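# Lift a crate with both hands and hold it

## Task

Grip the crate between the two hands, raise the whole crate at least three finger-widths above the table, and keep it steady in the air, touching nothing but the hands. At the finish no motor of either hand may show moving in hand_stopped_by.

## Robot and tools

Robot: a humanoid upper body on a stand past the table's -x edge, with two 7-joint arms. left_arm (the robot's own left, on the +y side) ends in a left hand; right_arm (on -y) ends in a right hand. Each hand has six motors: little, ring, middle, index, thumb_bend, thumb_turn.

World frame (used in every result): the table top is z = 0 with +z up, +x runs away from the robot across the table, and the table's near edge is at x = 0.18 m. Shoulders sit roughly 0.29 to 0.42 m above the table, about 0.06 m forward of the pelvis and 0.10 m to each side. A hand point reaches no more than 0.62 m from its shoulder, and reported positions get less accurate at long reach.

Hand point frame: a point 0.05 m in front of the palm, where a pinch closes. Its +z runs along the straight fingers, +y points out of the palm, and +x crosses the palm toward the little finger on the right hand but toward the thumb on the left hand. Straight fingers extend 0.06 to 0.07 m past the point. A wrist bracket on the little-finger side sticks out 0.03 m beyond the point along +y and 0.11 m across the palm; it can collide.

A row is 28 numbers in [-1, 1]: left_arm dx, dy, dz, rx, ry, rz, then left_gripper little, ring, middle, index, thumb_bend, thumb_turn, force_limit, speed, then the same 14 for right_arm/right_gripper. Optionally 14 more numbers in [0, 1] follow: joint stiffness scales, left arm's 7 then right arm's 7, in Joint positions order; they persist until changed.
The six pose numbers are an offset, not a pose: a target relative to that hand point's measured pose at the start of the action, expressed in the hand point's own axes. 1.0 equals 0.6 m for dx, dy, dz and 180 degrees for rx, ry, rz, which form one rotation vector. Every row in an action is measured from the same start pose, not from the row before. The hand numbers are absolute targets: +1 open/straight, -1 fully curled; thumb_turn +1 beside the palm, -1 across in front of it. A pinch is near index -0.22, thumb_bend -0.75, thumb_turn -0.57. force_limit maps -1..+1 to about 0..10 N at a fingertip (0..15 N for the thumb motors) and only halts closing. speed maps -1..+1 to nearly zero..full, full being 0.6 s for a whole stroke. There is no 'unchanged' value: to keep a hand as is, resend its last eight numbers (before any, send hand_measured plus hand_force_limit and hand_speed).

Tools:
execute_actions(actions): a list of actions, each up to 15 rows, one row per 1/30 s step; short tables repeat their last row to fill 15 steps. An empty list just returns state and images.
move(target, speed, blocking): target is one 28-number row (offsets from the pose in the latest result that showed one); both hand points travel straight lines that finish together in 0.5 to 10 s. speed is the path's top speed in m/s, 0.002 to 0.5 (default 0.25), turning capped at twice that in rad/s. Paths ignore obstacles and the other arm, and real motion may overshoot or lag. blocking=false returns after 0.5 s while motion continues; poll with wait(0) and send no other motion until the end shows.
wait(seconds): 0 to 10 s, holding current commands.
stop(): brakes a running move.
zoom_image(camera, region): camera is cam_high (896x504), cam_left_wrist or cam_right_wrist (616x616); region is [x0, y0, x1, y1] pixels, at most 504 square.
show_instructions(): shows reference images.
finished_scene(scene): ends the scene given by number (1 to 2); irreversible, so the crate must already be held still.

Control: each step the commanded pose is clipped to within 70 mm and 16 degrees of the measured pose, and position wins over orientation. Arms continue only to the last clipped pose, so large moves need follow-up commands. Hand target lines show where each arm is now driven. pose unreachable means a clearance check altered or blocked that arm.

Results: per arm, end_effector_position (m) and end_effector_quat_wxyz in the world frame; joint positions; hand_measured (motor positions on the command scale), hand_stopped_by (moving, target, force, stalled, fault), hand_load_n (fingertip load, positive pushing open), hand_force_limit, hand_speed. A move adds a move: line with the ending (done, off_target, moving, held, fault), active limits (paced = pose clipped; held = steps blocked, after which the arm may surge) and each hand point's distance from its target.

Gripping: turn the thumb in front of the palm before reaching; a wrapped hand fits objects 0.035 to 0.08 m across. For a gentle grip close slowly (speed -0.9 or lower). A motor locks on reaching its target or force_limit; if blocked it reads moving until its stroke time passes, then stalled, so wait for that before finishing. To squeeze harder raise force_limit and send a more-closed target; to loosen send a more-open one. Loads near zero mean the grip is lost.

Avoid: knocking anything off the table; hard hits or presses between the arms or hands; pushing so hard a joint hits its load limit (23.7 N m, wrist pitch and yaw 4.75 N m), which freezes that arm for 10 s; long heavy holds that overheat motors (warning at 90 °C, the arm drops at 120 °C); dropping or slamming the crate.

Each tool is called after "Call:" as name(argument=value, ...), one argument or row to a line, values as JSON.

Reference images:

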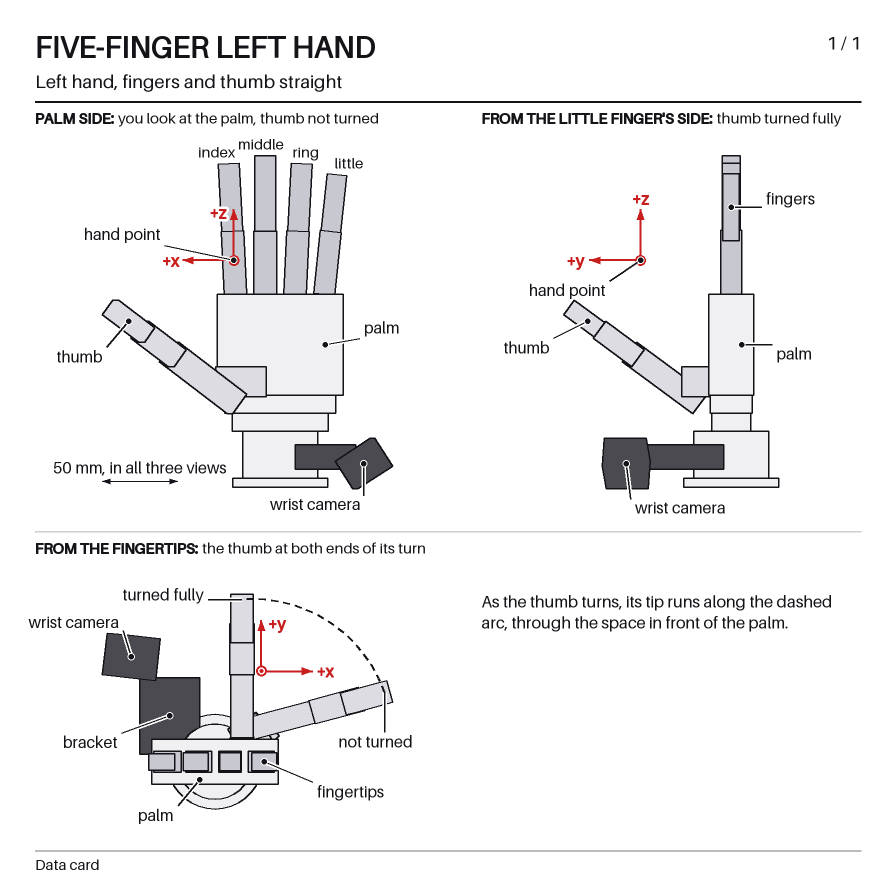

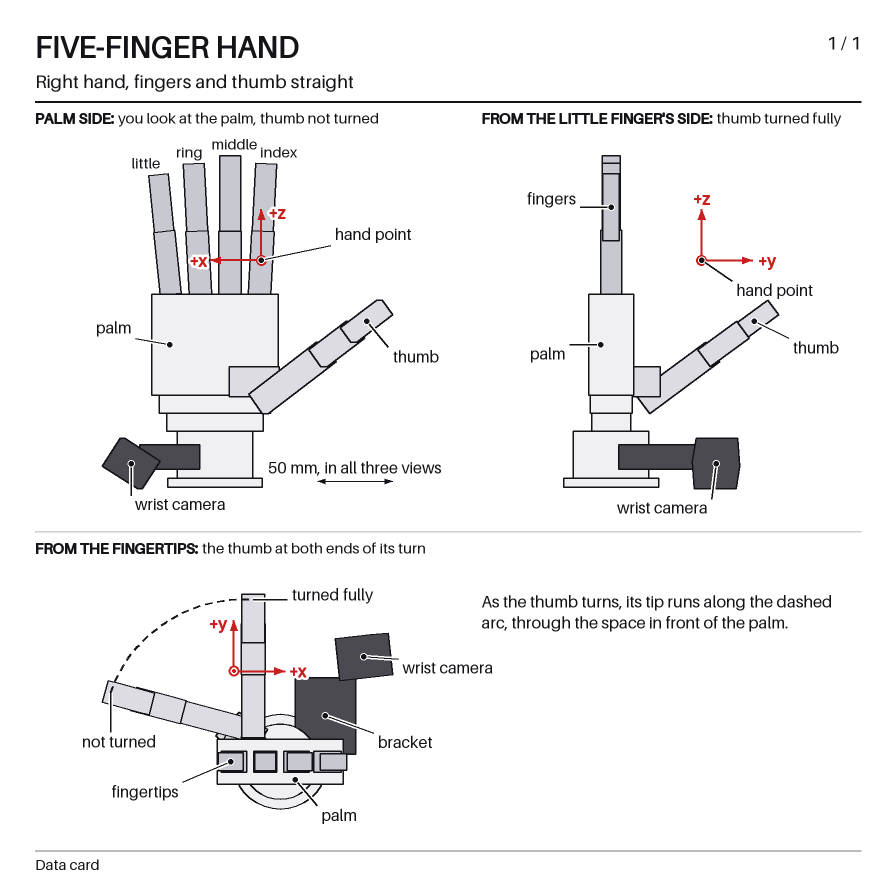

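## Session

Call:
execute_actions(
  actions=[],
)

Scene clock: 0.00 s.
left_arm: end_effector_position=(+0.2205, +0.1266, +0.3927) hand_measured=(+1.000, +1.000, +1.000, +1.000, +1.000, +1.000) hand_load_n=(+0.0, +0.0, +0.0, +0.0, +0.0, +0.0) hand_stopped_by=(target, target, target, target, target, target) hand_force_limit=0.00 hand_speed=-0.80 end_effector_quat_wxyz=(+0.041, +0.184, -0.153, +0.970) | right_arm: end_effector_position=(+0.0684, -0.1530, +0.4323) hand_measured=(+1.000, +1.000, +1.000, +1.000, +1.000, +1.000) hand_load_n=(+0.0, +0.0, +0.0, +0.0, +0.0, +0.0) hand_stopped_by=(target, target, target, target, target, target) hand_force_limit=0.00 hand_speed=-0.80 end_effector_quat_wxyz=(+0.983, -0.142, -0.114, -0.016)
Joint positions: left_arm=[ 0.038  0.575  0.333 -0.415 -0.575 -0.953 -0.232] | right_arm=[-0.233 -0.56  -0.358 -0.568  0.697 -1.168  0.309]
Joint velocities: left_arm=[ 0.    -0.005 -0.003  0.     0.011  0.     0.   ] | right_arm=[-0.014 -0.002  0.005  0.006  0.006  0.     0.   ]
Motor temperatures (°C, as the motors report them): left_arm=[36 42 46 41 46 30 28] | right_arm=[38 41 37 37 45 29 33]
Hand target (left_arm): +0.221, +0.127, +0.393; +0.041, +0.184, -0.153, +0.970
Hand target (right_arm): +0.068, -0.153, +0.432; +0.983, -0.142, -0.114, -0.016
Joint stiffness scale: left_arm=[1. 1. 1. 1. 1. 1. 1.] | right_arm=[1. 1. 1. 1. 1. 1. 1.]

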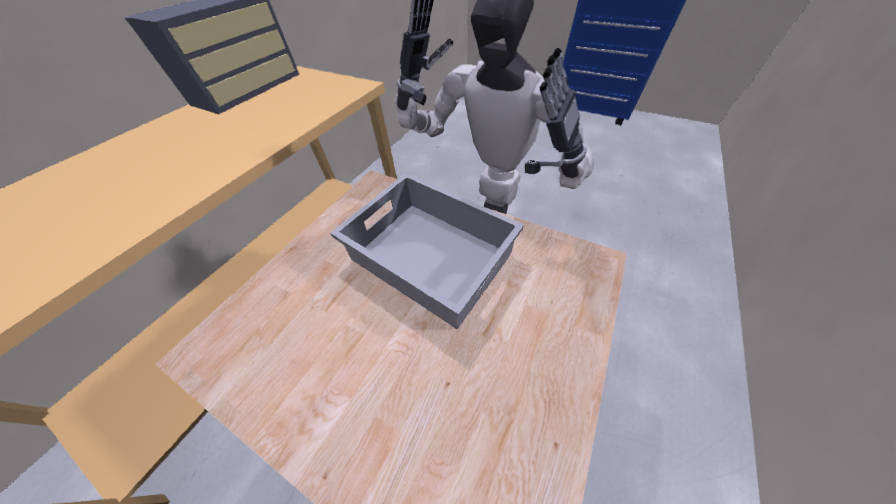

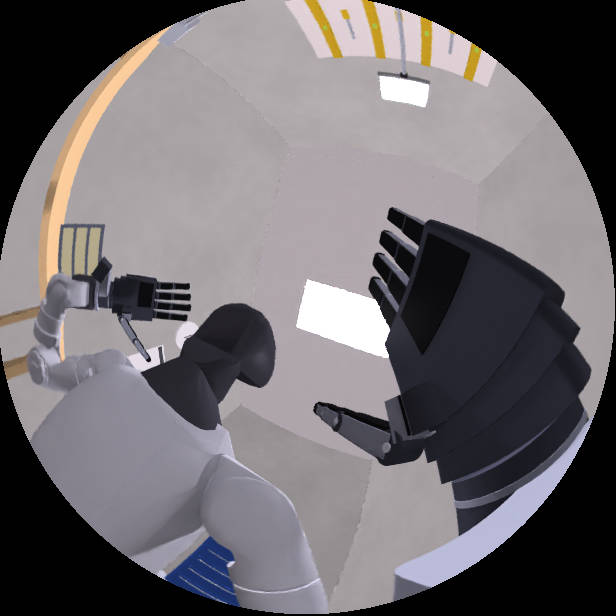

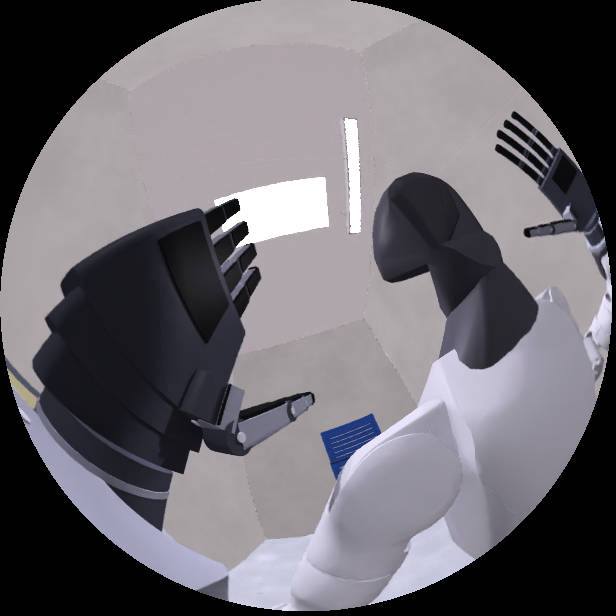

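Call:
zoom_image(
  camera="cam_high",
  region=[310,160,550,340],
)

Region (310, 160, 550, 340) of cam_high's 896x504 image, scaled by 2.100, with more detail than that image has; it fills the top 378 rows of this view, and the rest is white.

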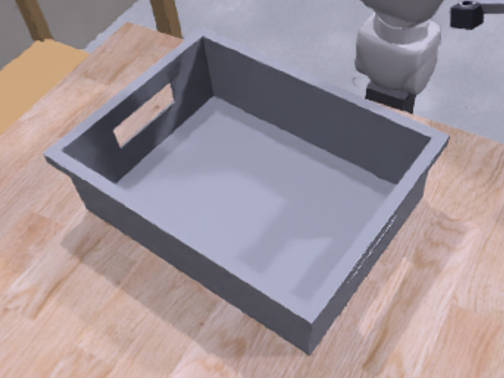

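Call:
move(
  target=[-0.391,-0.252,-0.187,-0.064,-0.794,-0.385,1,1,1,1,1,1,0,0.5, 0.397,-0.222,-0.292,0.04,0.48,0.227,1,1,1,1,1,1,0,0.5],
  speed=0.3,
)

Scene clock: 24.83 s.
left_arm: end_effector_position=(+0.4198, +0.2981, +0.2514) hand_measured=(+1.000, +1.000, +1.000, +1.000, +1.000, +1.000) hand_load_n=(+0.0, +0.0, +0.0, +0.0, +0.0, +0.0) hand_stopped_by=(target, target, target, target, target, target) hand_force_limit=0.00 hand_speed=0.50 end_effector_quat_wxyz=(+0.133, +0.954, +0.062, +0.263) | right_arm: end_effector_position=(+0.3439, -0.3207, +0.3450) hand_measured=(+1.000, +1.000, +1.000, +1.000, +1.000, +1.000) hand_load_n=(+0.0, +0.0, +0.0, +0.0, +0.0, +0.0) hand_stopped_by=(target, target, target, target, target, target) hand_force_limit=0.00 hand_speed=0.50 end_effector_quat_wxyz=(+0.731, -0.080, +0.642, +0.219)
Joint positions: left_arm=[-1.579  1.334 -0.48   1.191  0.189  1.202 -1.579] | right_arm=[-0.456 -1.389  0.078  0.657  1.586  0.04   1.044]
Joint velocities: left_arm=[ 0.002 -0.04   0.121  0.034  0.163 -0.058 -0.041] | right_arm=[-0.002 -0.005  0.006  0.    -0.003  0.     0.   ]
Motor temperatures (°C, as the motors report them): left_arm=[37 46 47 42 46 31 28] | right_arm=[39 45 38 37 45 29 34]
Hand target (left_arm): +0.420, +0.297, +0.252; +0.133, +0.954, +0.059, +0.264
Hand target (right_arm): +0.344, -0.321, +0.344; +0.730, -0.080, +0.643, +0.219
Off the commanded pose (left_arm): 0.003 m, 40 deg; orientation clipped at the last step of the last action.
Off the commanded pose (right_arm): 0.022 m, 3 deg.
Joint stiffness scale: left_arm=[1. 1. 1. 1. 1. 1. 1.] | right_arm=[1. 1. 1. 1. 1. 1. 1.]
joint sent to its limit (left arm) — the command would take joint 1 (shoulder pitch) past its lower limit and joint 7 (wrist yaw) past its lower limit, so those joints were sent only as far as their limits.
move: off_target (left_arm, right_arm); limits=paced
camera_calibration (this result's frames):
cam_left_wrist: T_world_to_cam=[[-0.100242, 0.92843, -0.357728, -0.137927], [0.428677, 0.364758, 0.826551, -0.491941], [0.897879, -0.0704945, -0.434561, -0.115532], [0, 0, 0, 1]] pos_world=[0.300791, 0.299351, 0.307069]
cam_right_wrist: T_world_to_cam=[[-0.400634, 0.870298, 0.286486, 0.318776], [-0.548462, -0.478264, 0.685896, -0.209079], [0.73395, 0.117667, 0.668934, -0.315415], [0, 0, 0, 1]] pos_world=[0.244539, -0.340311, 0.263073]

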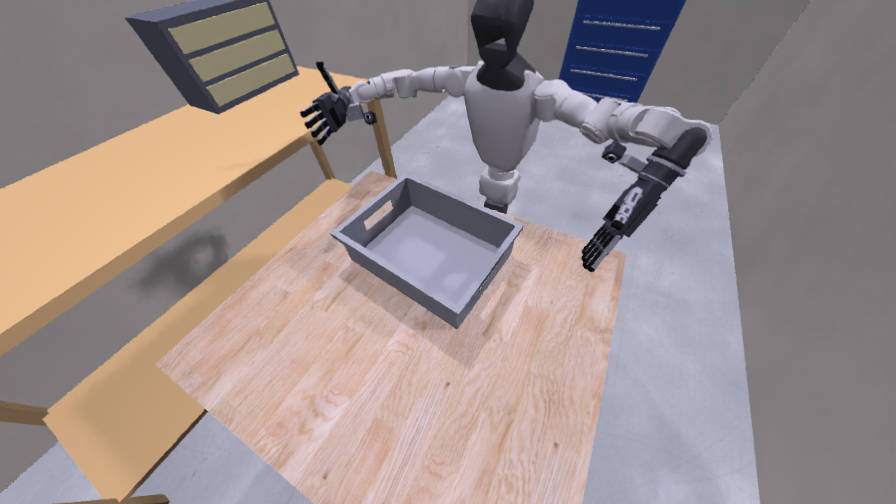

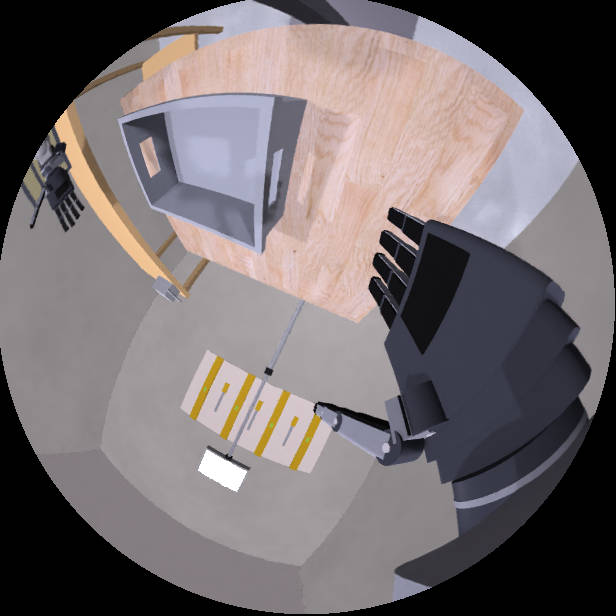

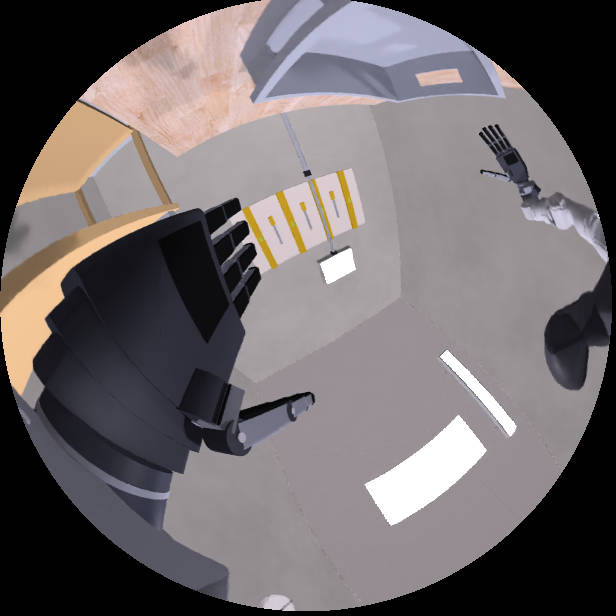

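Call:
move(
  target=[-0.068,0.205,0.094,0.041,0.073,0.098,0.4,0.4,0.4,0.4,1,1,0,0.5, 0.227,0.027,0.05,0.191,0.279,0.005,0.4,0.4,0.4,0.4,1,1,0,0.5],
  speed=0.25,
)

Scene clock: 40.53 s.
left_arm: end_effector_position=(+0.4234, +0.1553, +0.2217) hand_measured=(+0.400, +0.400, +0.400, +0.400, +1.000, +1.000) hand_load_n=(+0.0, +0.0, +0.0, +0.0, +0.0, +0.0) hand_stopped_by=(target, target, target, target, target, target) hand_force_limit=0.00 hand_speed=0.50 end_effector_quat_wxyz=(+0.075, +0.888, -0.140, +0.431) | right_arm: end_effector_position=(+0.3784, -0.2692, +0.2278) hand_measured=(+0.400, +0.400, +0.400, +0.400, +1.000, +1.000) hand_load_n=(+0.0, +0.0, +0.0, +0.0, +0.0, +0.0) hand_stopped_by=(target, target, target, target, target, target) hand_force_limit=0.00 hand_speed=0.50 end_effector_quat_wxyz=(+0.393, +0.058, +0.917, -0.025)
Joint positions: left_arm=[-0.792  0.783  0.297 -0.265  0.734  1.587 -1.58 ] | right_arm=[-0.56  -1.516 -0.117 -0.067  1.934  1.125 -0.523]
Joint velocities: left_arm=[ 0.018 -0.017  0.017 -0.041  0.029  0.     0.   ] | right_arm=[ 0.005  0.009 -0.002 -0.003  0.003  0.015 -0.014]
Motor temperatures (°C, as the motors report them): left_arm=[41 46 47 42 46 30 28] | right_arm=[40 50 39 37 46 30 34]
Hand target (left_arm): +0.423, +0.156, +0.222; +0.076, +0.888, -0.138, +0.432
Hand target (right_arm): +0.379, -0.269, +0.229; +0.394, +0.060, +0.917, -0.022
Off the commanded pose (left_arm): 0.006 m, 14 deg.
Off the commanded pose (right_arm): 0.009 m, 1 deg.
Joint stiffness scale: left_arm=[1. 1. 1. 1. 1. 1. 1.] | right_arm=[1. 1. 1. 1. 1. 1. 1.]
joint sent to its limit (left arm) — the command would take joint 6 (wrist pitch) past its upper limit and joint 7 (wrist yaw) past its lower limit, so those joints were sent only as far as their limits.
joint sent to its limit (right arm) — the command would take joint 5 (wrist roll) past its upper limit, so that joint was sent only as far as its limit.
move: off_target (left_arm, right_arm)
camera_calibration (this result's frames):
cam_left_wrist: T_world_to_cam=[[0.291614, 0.950938, -0.103334, -0.241361], [0.117942, 0.0714593, 0.990446, -0.276056], [0.949237, -0.301015, -0.0913168, -0.203774], [0, 0, 0, 1]] pos_world=[0.296372, 0.187907, 0.22987]
cam_right_wrist: T_world_to_cam=[[0.230579, 0.970719, 0.0673645, 0.159473], [0.135531, -0.100594, 0.985653, -0.310446], [0.963569, -0.218141, -0.154757, -0.258029], [0, 0, 0, 1]] pos_world=[0.253932, -0.242319, 0.255318]

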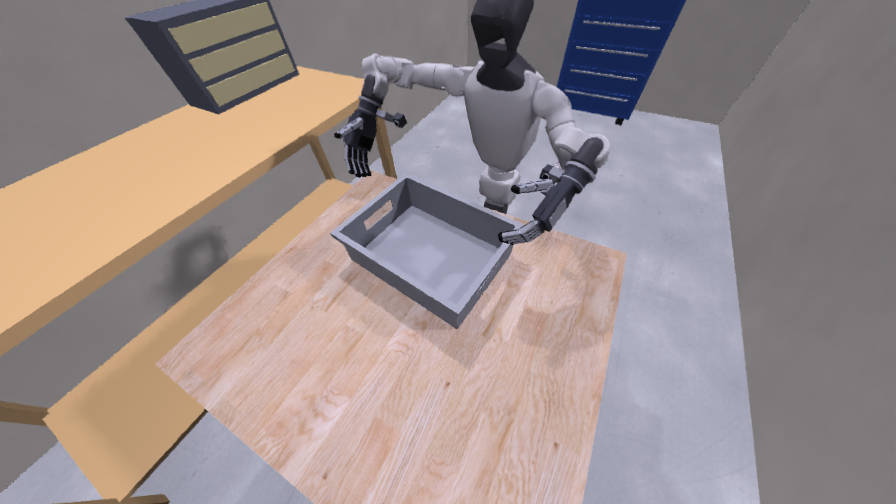

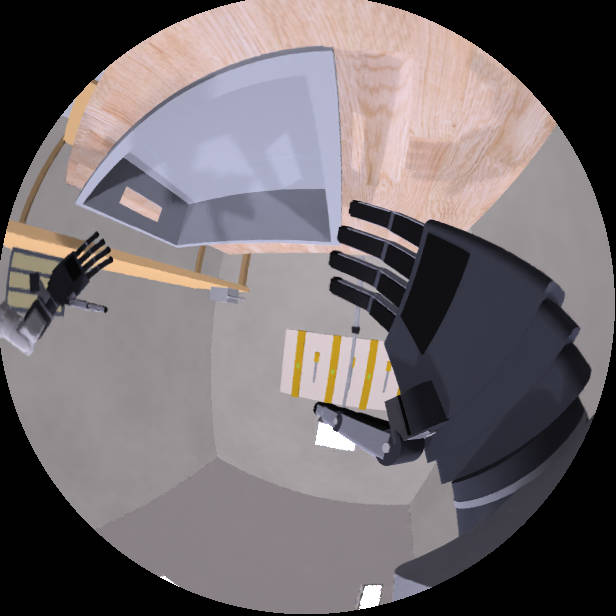

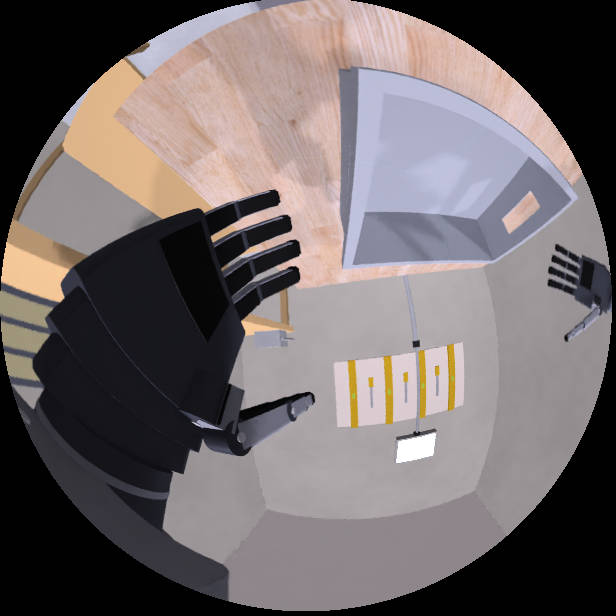

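Call:
move(
  target=[0.078,-0.128,-0.227,-0.051,0.26,-0.038,0.4,0.4,0.4,0.4,1,1,0,0.5, 0,0,0,0,0,0,0.4,0.4,0.4,0.4,1,1,0,0.5],
)

Scene clock: 47.30 s.
left_arm: end_effector_position=(+0.3748, +0.2550, +0.3445) hand_measured=(+0.400, +0.400, +0.400, +0.400, +1.000, +1.000) hand_load_n=(+0.0, +0.0, +0.0, +0.0, +0.0, +0.0) hand_stopped_by=(target, target, target, target, target, target) hand_force_limit=0.00 hand_speed=0.50 end_effector_quat_wxyz=(+0.222, +0.634, -0.073, +0.737) | right_arm: end_effector_position=(+0.3784, -0.2692, +0.2278) hand_measured=(+0.400, +0.400, +0.400, +0.400, +1.000, +1.000) hand_load_n=(+0.0, +0.0, +0.0, +0.0, +0.0, +0.0) hand_stopped_by=(target, target, target, target, target, target) hand_force_limit=0.00 hand_speed=0.50 end_effector_quat_wxyz=(+0.393, +0.058, +0.917, -0.025)
Joint positions: left_arm=[-0.799  0.618  1.275 -0.027  0.181  0.914 -1.519] | right_arm=[-0.56  -1.515 -0.117 -0.067  1.934  1.126 -0.523]
Joint velocities: left_arm=[-0.012  0.     0.011  0.    -0.025 -0.005  0.005] | right_arm=[ 0.018  0.011 -0.003  0.002 -0.005  0.     0.   ]
Motor temperatures (°C, as the motors report them): left_arm=[41 47 47 42 46 30 28] | right_arm=[41 50 39 37 45 30 33]
Hand target (left_arm): +0.375, +0.255, +0.344; +0.223, +0.634, -0.072, +0.737
Hand target (right_arm): +0.378, -0.269, +0.228; +0.393, +0.058, +0.917, -0.025
Off the commanded pose (left_arm): 0.003 m, 2 deg.
Off the commanded pose (right_arm): 0.000 m, 0 deg.
Joint stiffness scale: left_arm=[1. 1. 1. 1. 1. 1. 1.] | right_arm=[1. 1. 1. 1. 1. 1. 1.]
joint sent to its limit (left arm) — the command would take joint 3 (shoulder yaw) past its upper limit, so that joint was sent only as far as its limit.
move: done
camera_calibration (this result's frames):
cam_left_wrist: T_world_to_cam=[[0.461157, 0.851707, -0.248857, -0.297415], [-0.530479, 0.489455, 0.692117, -0.159869], [0.711285, -0.187161, 0.677528, -0.321132], [0, 0, 0, 1]] pos_world=[0.280764, 0.271455, 0.25421]
cam_right_wrist: T_world_to_cam=[[0.230752, 0.970676, 0.0673925, 0.15941], [0.135454, -0.100633, 0.98566, -0.310469], [0.963538, -0.218315, -0.154703, -0.25809], [0, 0, 0, 1]] pos_world=[0.253949, -0.242324, 0.255346]

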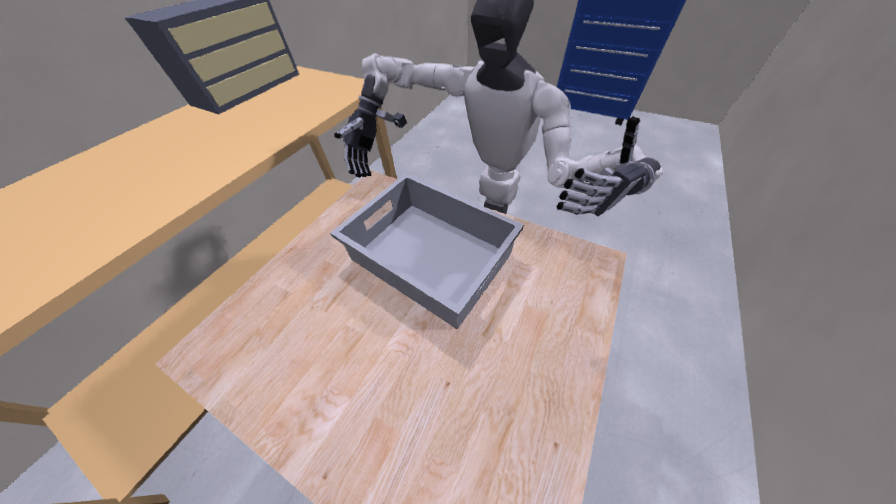

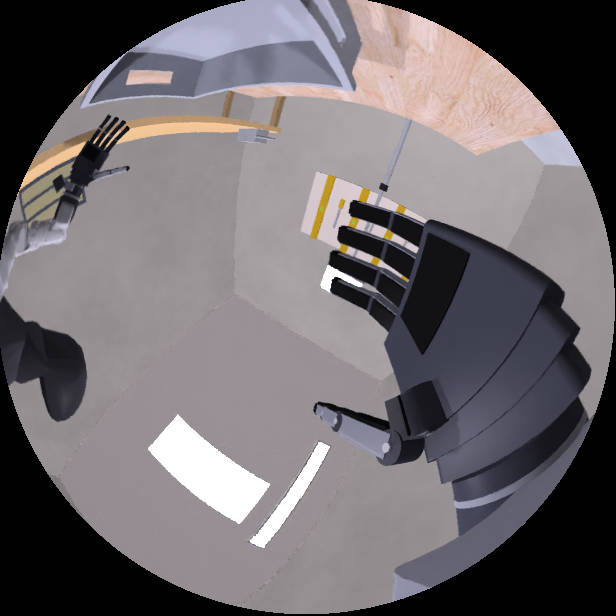

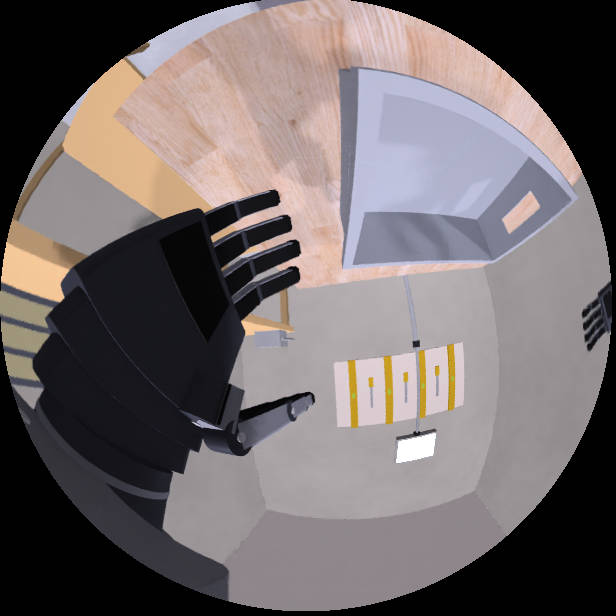

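Call:
move(
  target=[-0.198,-0.048,0.223,0.114,-0.216,0.038,0.4,0.4,0.4,0.4,1,1,0,0.5, 0,0,0,0,0,0,0.4,0.4,0.4,0.4,1,1,0,0.5],
)

Scene clock: 52.63 s.
left_arm: end_effector_position=(+0.5164, +0.1973, +0.2477) hand_measured=(+0.400, +0.400, +0.400, +0.400, +1.000, +1.000) hand_load_n=(+0.0, +0.0, +0.0, +0.0, +0.0, +0.0) hand_stopped_by=(target, target, target, target, target, target) hand_force_limit=0.00 hand_speed=0.50 end_effector_quat_wxyz=(+0.022, +0.866, -0.059, +0.496) | right_arm: end_effector_position=(+0.3784, -0.2692, +0.2278) hand_measured=(+0.400, +0.400, +0.400, +0.400, +1.000, +1.000) hand_load_n=(+0.0, +0.0, +0.0, +0.0, +0.0, +0.0) hand_stopped_by=(target, target, target, target, target, target) hand_force_limit=0.00 hand_speed=0.50 end_effector_quat_wxyz=(+0.393, +0.058, +0.917, -0.025)
Joint positions: left_arm=[-1.139  0.645  0.476  0.259  0.594  1.211 -1.04 ] | right_arm=[-0.56  -1.515 -0.117 -0.067  1.934  1.126 -0.523]
Joint velocities: left_arm=[0.005 0.002 0.009 0.003 0.006 0.    0.001] | right_arm=[0.    0.011 0.008 0.006 0.    0.    0.   ]
Motor temperatures (°C, as the motors report them): left_arm=[42 48 47 42 46 31 28] | right_arm=[41 50 40 37 45 30 33]
Hand target (left_arm): +0.517, +0.198, +0.248; +0.019, +0.866, -0.060, +0.496
Hand target (right_arm): +0.378, -0.269, +0.228; +0.393, +0.058, +0.917, -0.025
Off the commanded pose (left_arm): 0.005 m, 1 deg.
Off the commanded pose (right_arm): 0.000 m, 0 deg.
Joint stiffness scale: left_arm=[1. 1. 1. 1. 1. 1. 1.] | right_arm=[1. 1. 1. 1. 1. 1. 1.]
move: off_target (left_arm)
camera_calibration (this result's frames):
cam_left_wrist: T_world_to_cam=[[0.115132, 0.990672, -0.0728956, -0.230024], [-0.0331252, 0.0771717, 0.996467, -0.240324], [0.992798, -0.112311, 0.0417012, -0.369681], [0, 0, 0, 1]] pos_world=[0.385541, 0.204905, 0.238124]
cam_right_wrist: T_world_to_cam=[[0.230753, 0.970676, 0.0673924, 0.15941], [0.135454, -0.100633, 0.98566, -0.310469], [0.963538, -0.218315, -0.154703, -0.25809], [0, 0, 0, 1]] pos_world=[0.253949, -0.242324, 0.255346]

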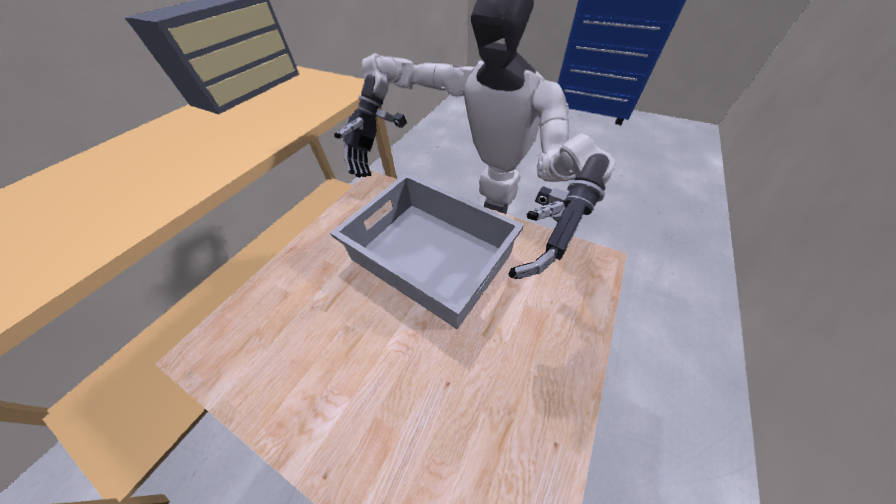

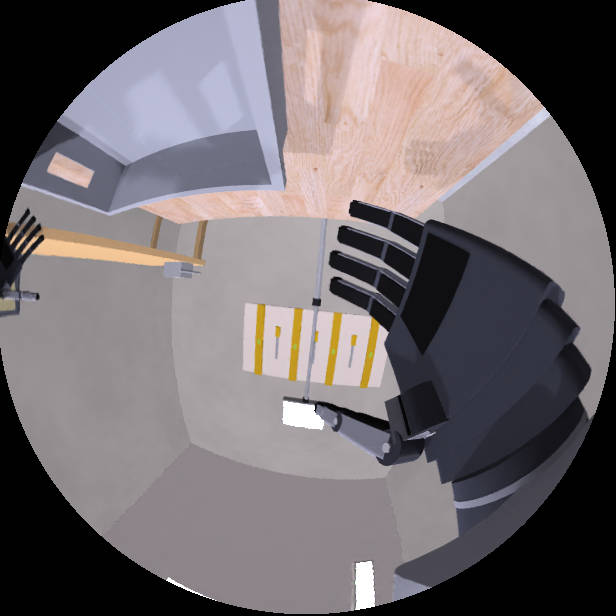

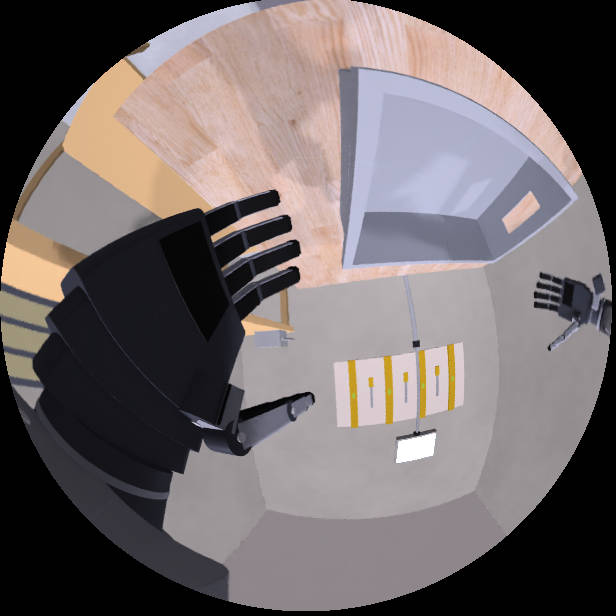

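Call:
move(
  target=[-0.267,0.078,-0.02,-0.002,-0.081,-0.007,0.4,0.4,0.4,0.4,1,1,0,0.5, 0.137,-0.004,0.126,0,0,0,0.4,0.4,0.4,0.4,1,1,0,0.5],
  speed=0.15,
)

Scene clock: 59.33 s.
left_arm: end_effector_position=(+0.4186, +0.1604, +0.1128) hand_measured=(+0.400, +0.400, +0.400, +0.400, +1.000, +1.000) hand_load_n=(+0.0, +0.0, +0.0, +0.0, +0.0, +0.0) hand_stopped_by=(target, target, target, target, target, target) hand_force_limit=0.00 hand_speed=0.50 end_effector_quat_wxyz=(+0.031, +0.924, -0.054, +0.378) | right_arm: end_effector_position=(+0.3711, -0.2684, +0.1207) hand_measured=(+0.400, +0.400, +0.400, +0.400, +1.000, +1.000) hand_load_n=(+0.0, +0.0, +0.0, +0.0, +0.0, +0.0) hand_stopped_by=(target, target, target, target, target, target) hand_force_limit=0.00 hand_speed=0.50 end_effector_quat_wxyz=(+0.398, +0.060, +0.915, -0.022)
Joint positions: left_arm=[-0.568  0.423  0.356 -0.352  0.673  1.524 -1.112] | right_arm=[-0.236 -1.198 -0.082 -0.185  1.444  0.843 -0.338]
Joint velocities: left_arm=[-0.009 -0.003  0.003 -0.009  0.003  0.     0.009] | right_arm=[-0.006 -0.002 -0.011 -0.012 -0.014 -0.004  0.003]
Motor temperatures (°C, as the motors report them): left_arm=[44 48 47 42 46 31 28] | right_arm=[41 50 40 37 45 31 33]
Hand target (left_arm): +0.419, +0.161, +0.114; +0.028, +0.923, -0.054, +0.380
Hand target (right_arm): +0.372, -0.269, +0.121; +0.399, +0.060, +0.915, -0.023
Off the commanded pose (left_arm): 0.005 m, 1 deg.
Off the commanded pose (right_arm): 0.007 m, 1 deg.
Joint stiffness scale: left_arm=[1. 1. 1. 1. 1. 1. 1.] | right_arm=[1. 1. 1. 1. 1. 1. 1.]
move: off_target (left_arm, right_arm)
camera_calibration (this result's frames):
cam_left_wrist: T_world_to_cam=[[0.0904448, 0.990467, -0.1039, -0.17812], [0.226792, 0.0811022, 0.970561, -0.212808], [0.969735, -0.111346, -0.217294, -0.232439], [0, 0, 0, 1]] pos_world=[0.289777, 0.1678, 0.137529]
cam_right_wrist: T_world_to_cam=[[0.231558, 0.969937, 0.0748463, 0.166124], [0.124979, -0.10596, 0.986485, -0.201536], [0.964759, -0.219075, -0.145758, -0.269209], [0, 0, 0, 1]] pos_world=[0.246442, -0.241461, 0.147139]

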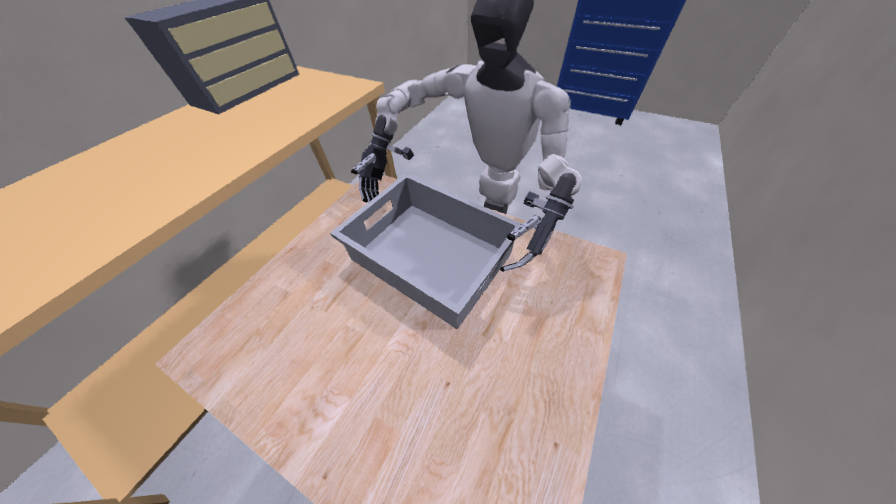

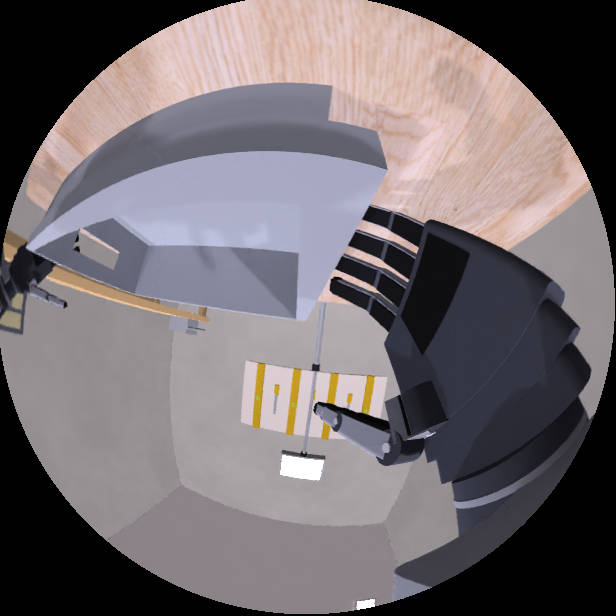

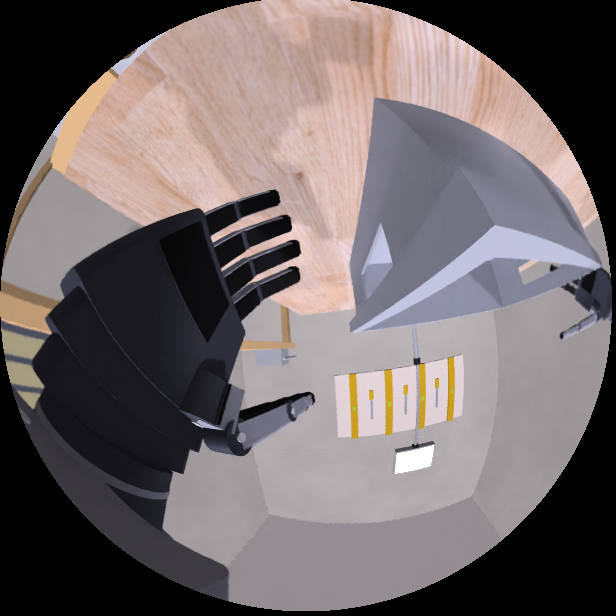

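Call:
move(
  target=[0,0,0,0,0,0,0.4,0.4,0.4,0.4,1,1,0,0.5, -0.008,0.087,0.025,0,0,0,0.4,0.4,0.4,0.4,1,1,0,0.5],
  speed=0.08,
)

Scene clock: 62.40 s.
left_arm: end_effector_position=(+0.4186, +0.1604, +0.1128) hand_measured=(+0.400, +0.400, +0.400, +0.400, +1.000, +1.000) hand_load_n=(+0.0, +0.0, +0.0, +0.0, +0.0, +0.0) hand_stopped_by=(target, target, target, target, target, target) hand_force_limit=0.00 hand_speed=0.50 end_effector_quat_wxyz=(+0.031, +0.924, -0.054, +0.378) | right_arm: end_effector_position=(+0.3922, -0.2194, +0.1161) hand_measured=(+0.400, +0.400, +0.400, +0.400, +1.000, +1.000) hand_load_n=(+0.0, +0.0, +0.0, +0.0, +0.0, +0.0) hand_stopped_by=(target, target, target, target, target, target) hand_force_limit=0.00 hand_speed=0.50 end_effector_quat_wxyz=(+0.400, +0.067, +0.914, -0.020)
Joint positions: left_arm=[-0.568  0.423  0.356 -0.352  0.673  1.524 -1.111] | right_arm=[-0.43  -1.029  0.064 -0.254  1.522  0.886 -0.652]
Joint velocities: left_arm=[ 0.012 -0.012 -0.017 -0.003  0.009  0.     0.   ] | right_arm=[ 0.     0.005 -0.006 -0.011 -0.003  0.003 -0.003]
Motor temperatures (°C, as the motors report them): left_arm=[44 48 47 43 46 31 28] | right_arm=[41 50 40 37 45 31 33]
Hand target (left_arm): +0.419, +0.160, +0.113; +0.031, +0.924, -0.054, +0.378
Hand target (right_arm): +0.392, -0.218, +0.116; +0.399, +0.066, +0.914, -0.019
Off the commanded pose (left_arm): 0.000 m, 0 deg.
Off the commanded pose (right_arm): 0.002 m, 1 deg.
Joint stiffness scale: left_arm=[1. 1. 1. 1. 1. 1. 1.] | right_arm=[1. 1. 1. 1. 1. 1. 1.]
move: done
camera_calibration (this result's frames):
cam_left_wrist: T_world_to_cam=[[0.0901663, 0.99053, -0.103542, -0.178134], [0.226635, 0.0808305, 0.97062, -0.212726], [0.969797, -0.110983, -0.217201, -0.232555], [0, 0, 0, 1]] pos_world=[0.289804, 0.167832, 0.137521]
cam_right_wrist: T_world_to_cam=[[0.241483, 0.966717, 0.0845207, 0.108338], [0.11842, -0.115804, 0.986188, -0.193998], [0.963153, -0.228138, -0.142443, -0.281214], [0, 0, 0, 1]] pos_world=[0.267664, -0.191354, 0.142105]

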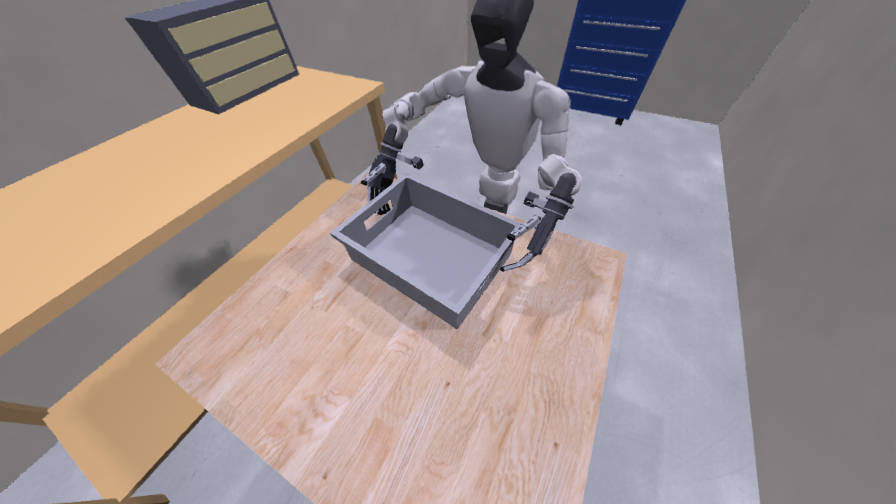

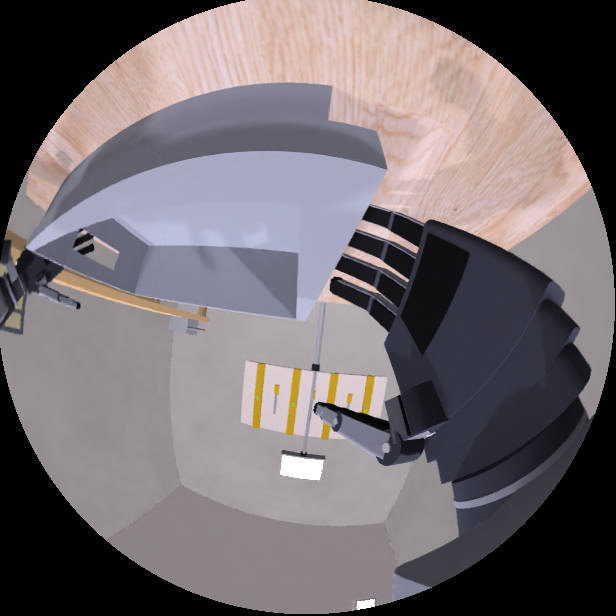

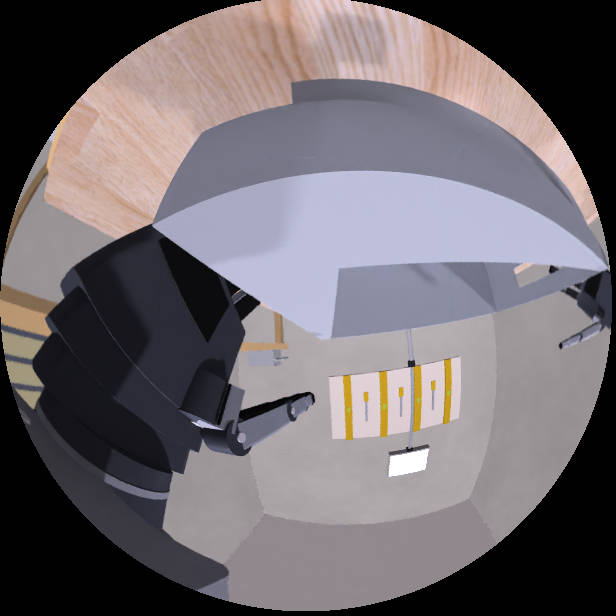

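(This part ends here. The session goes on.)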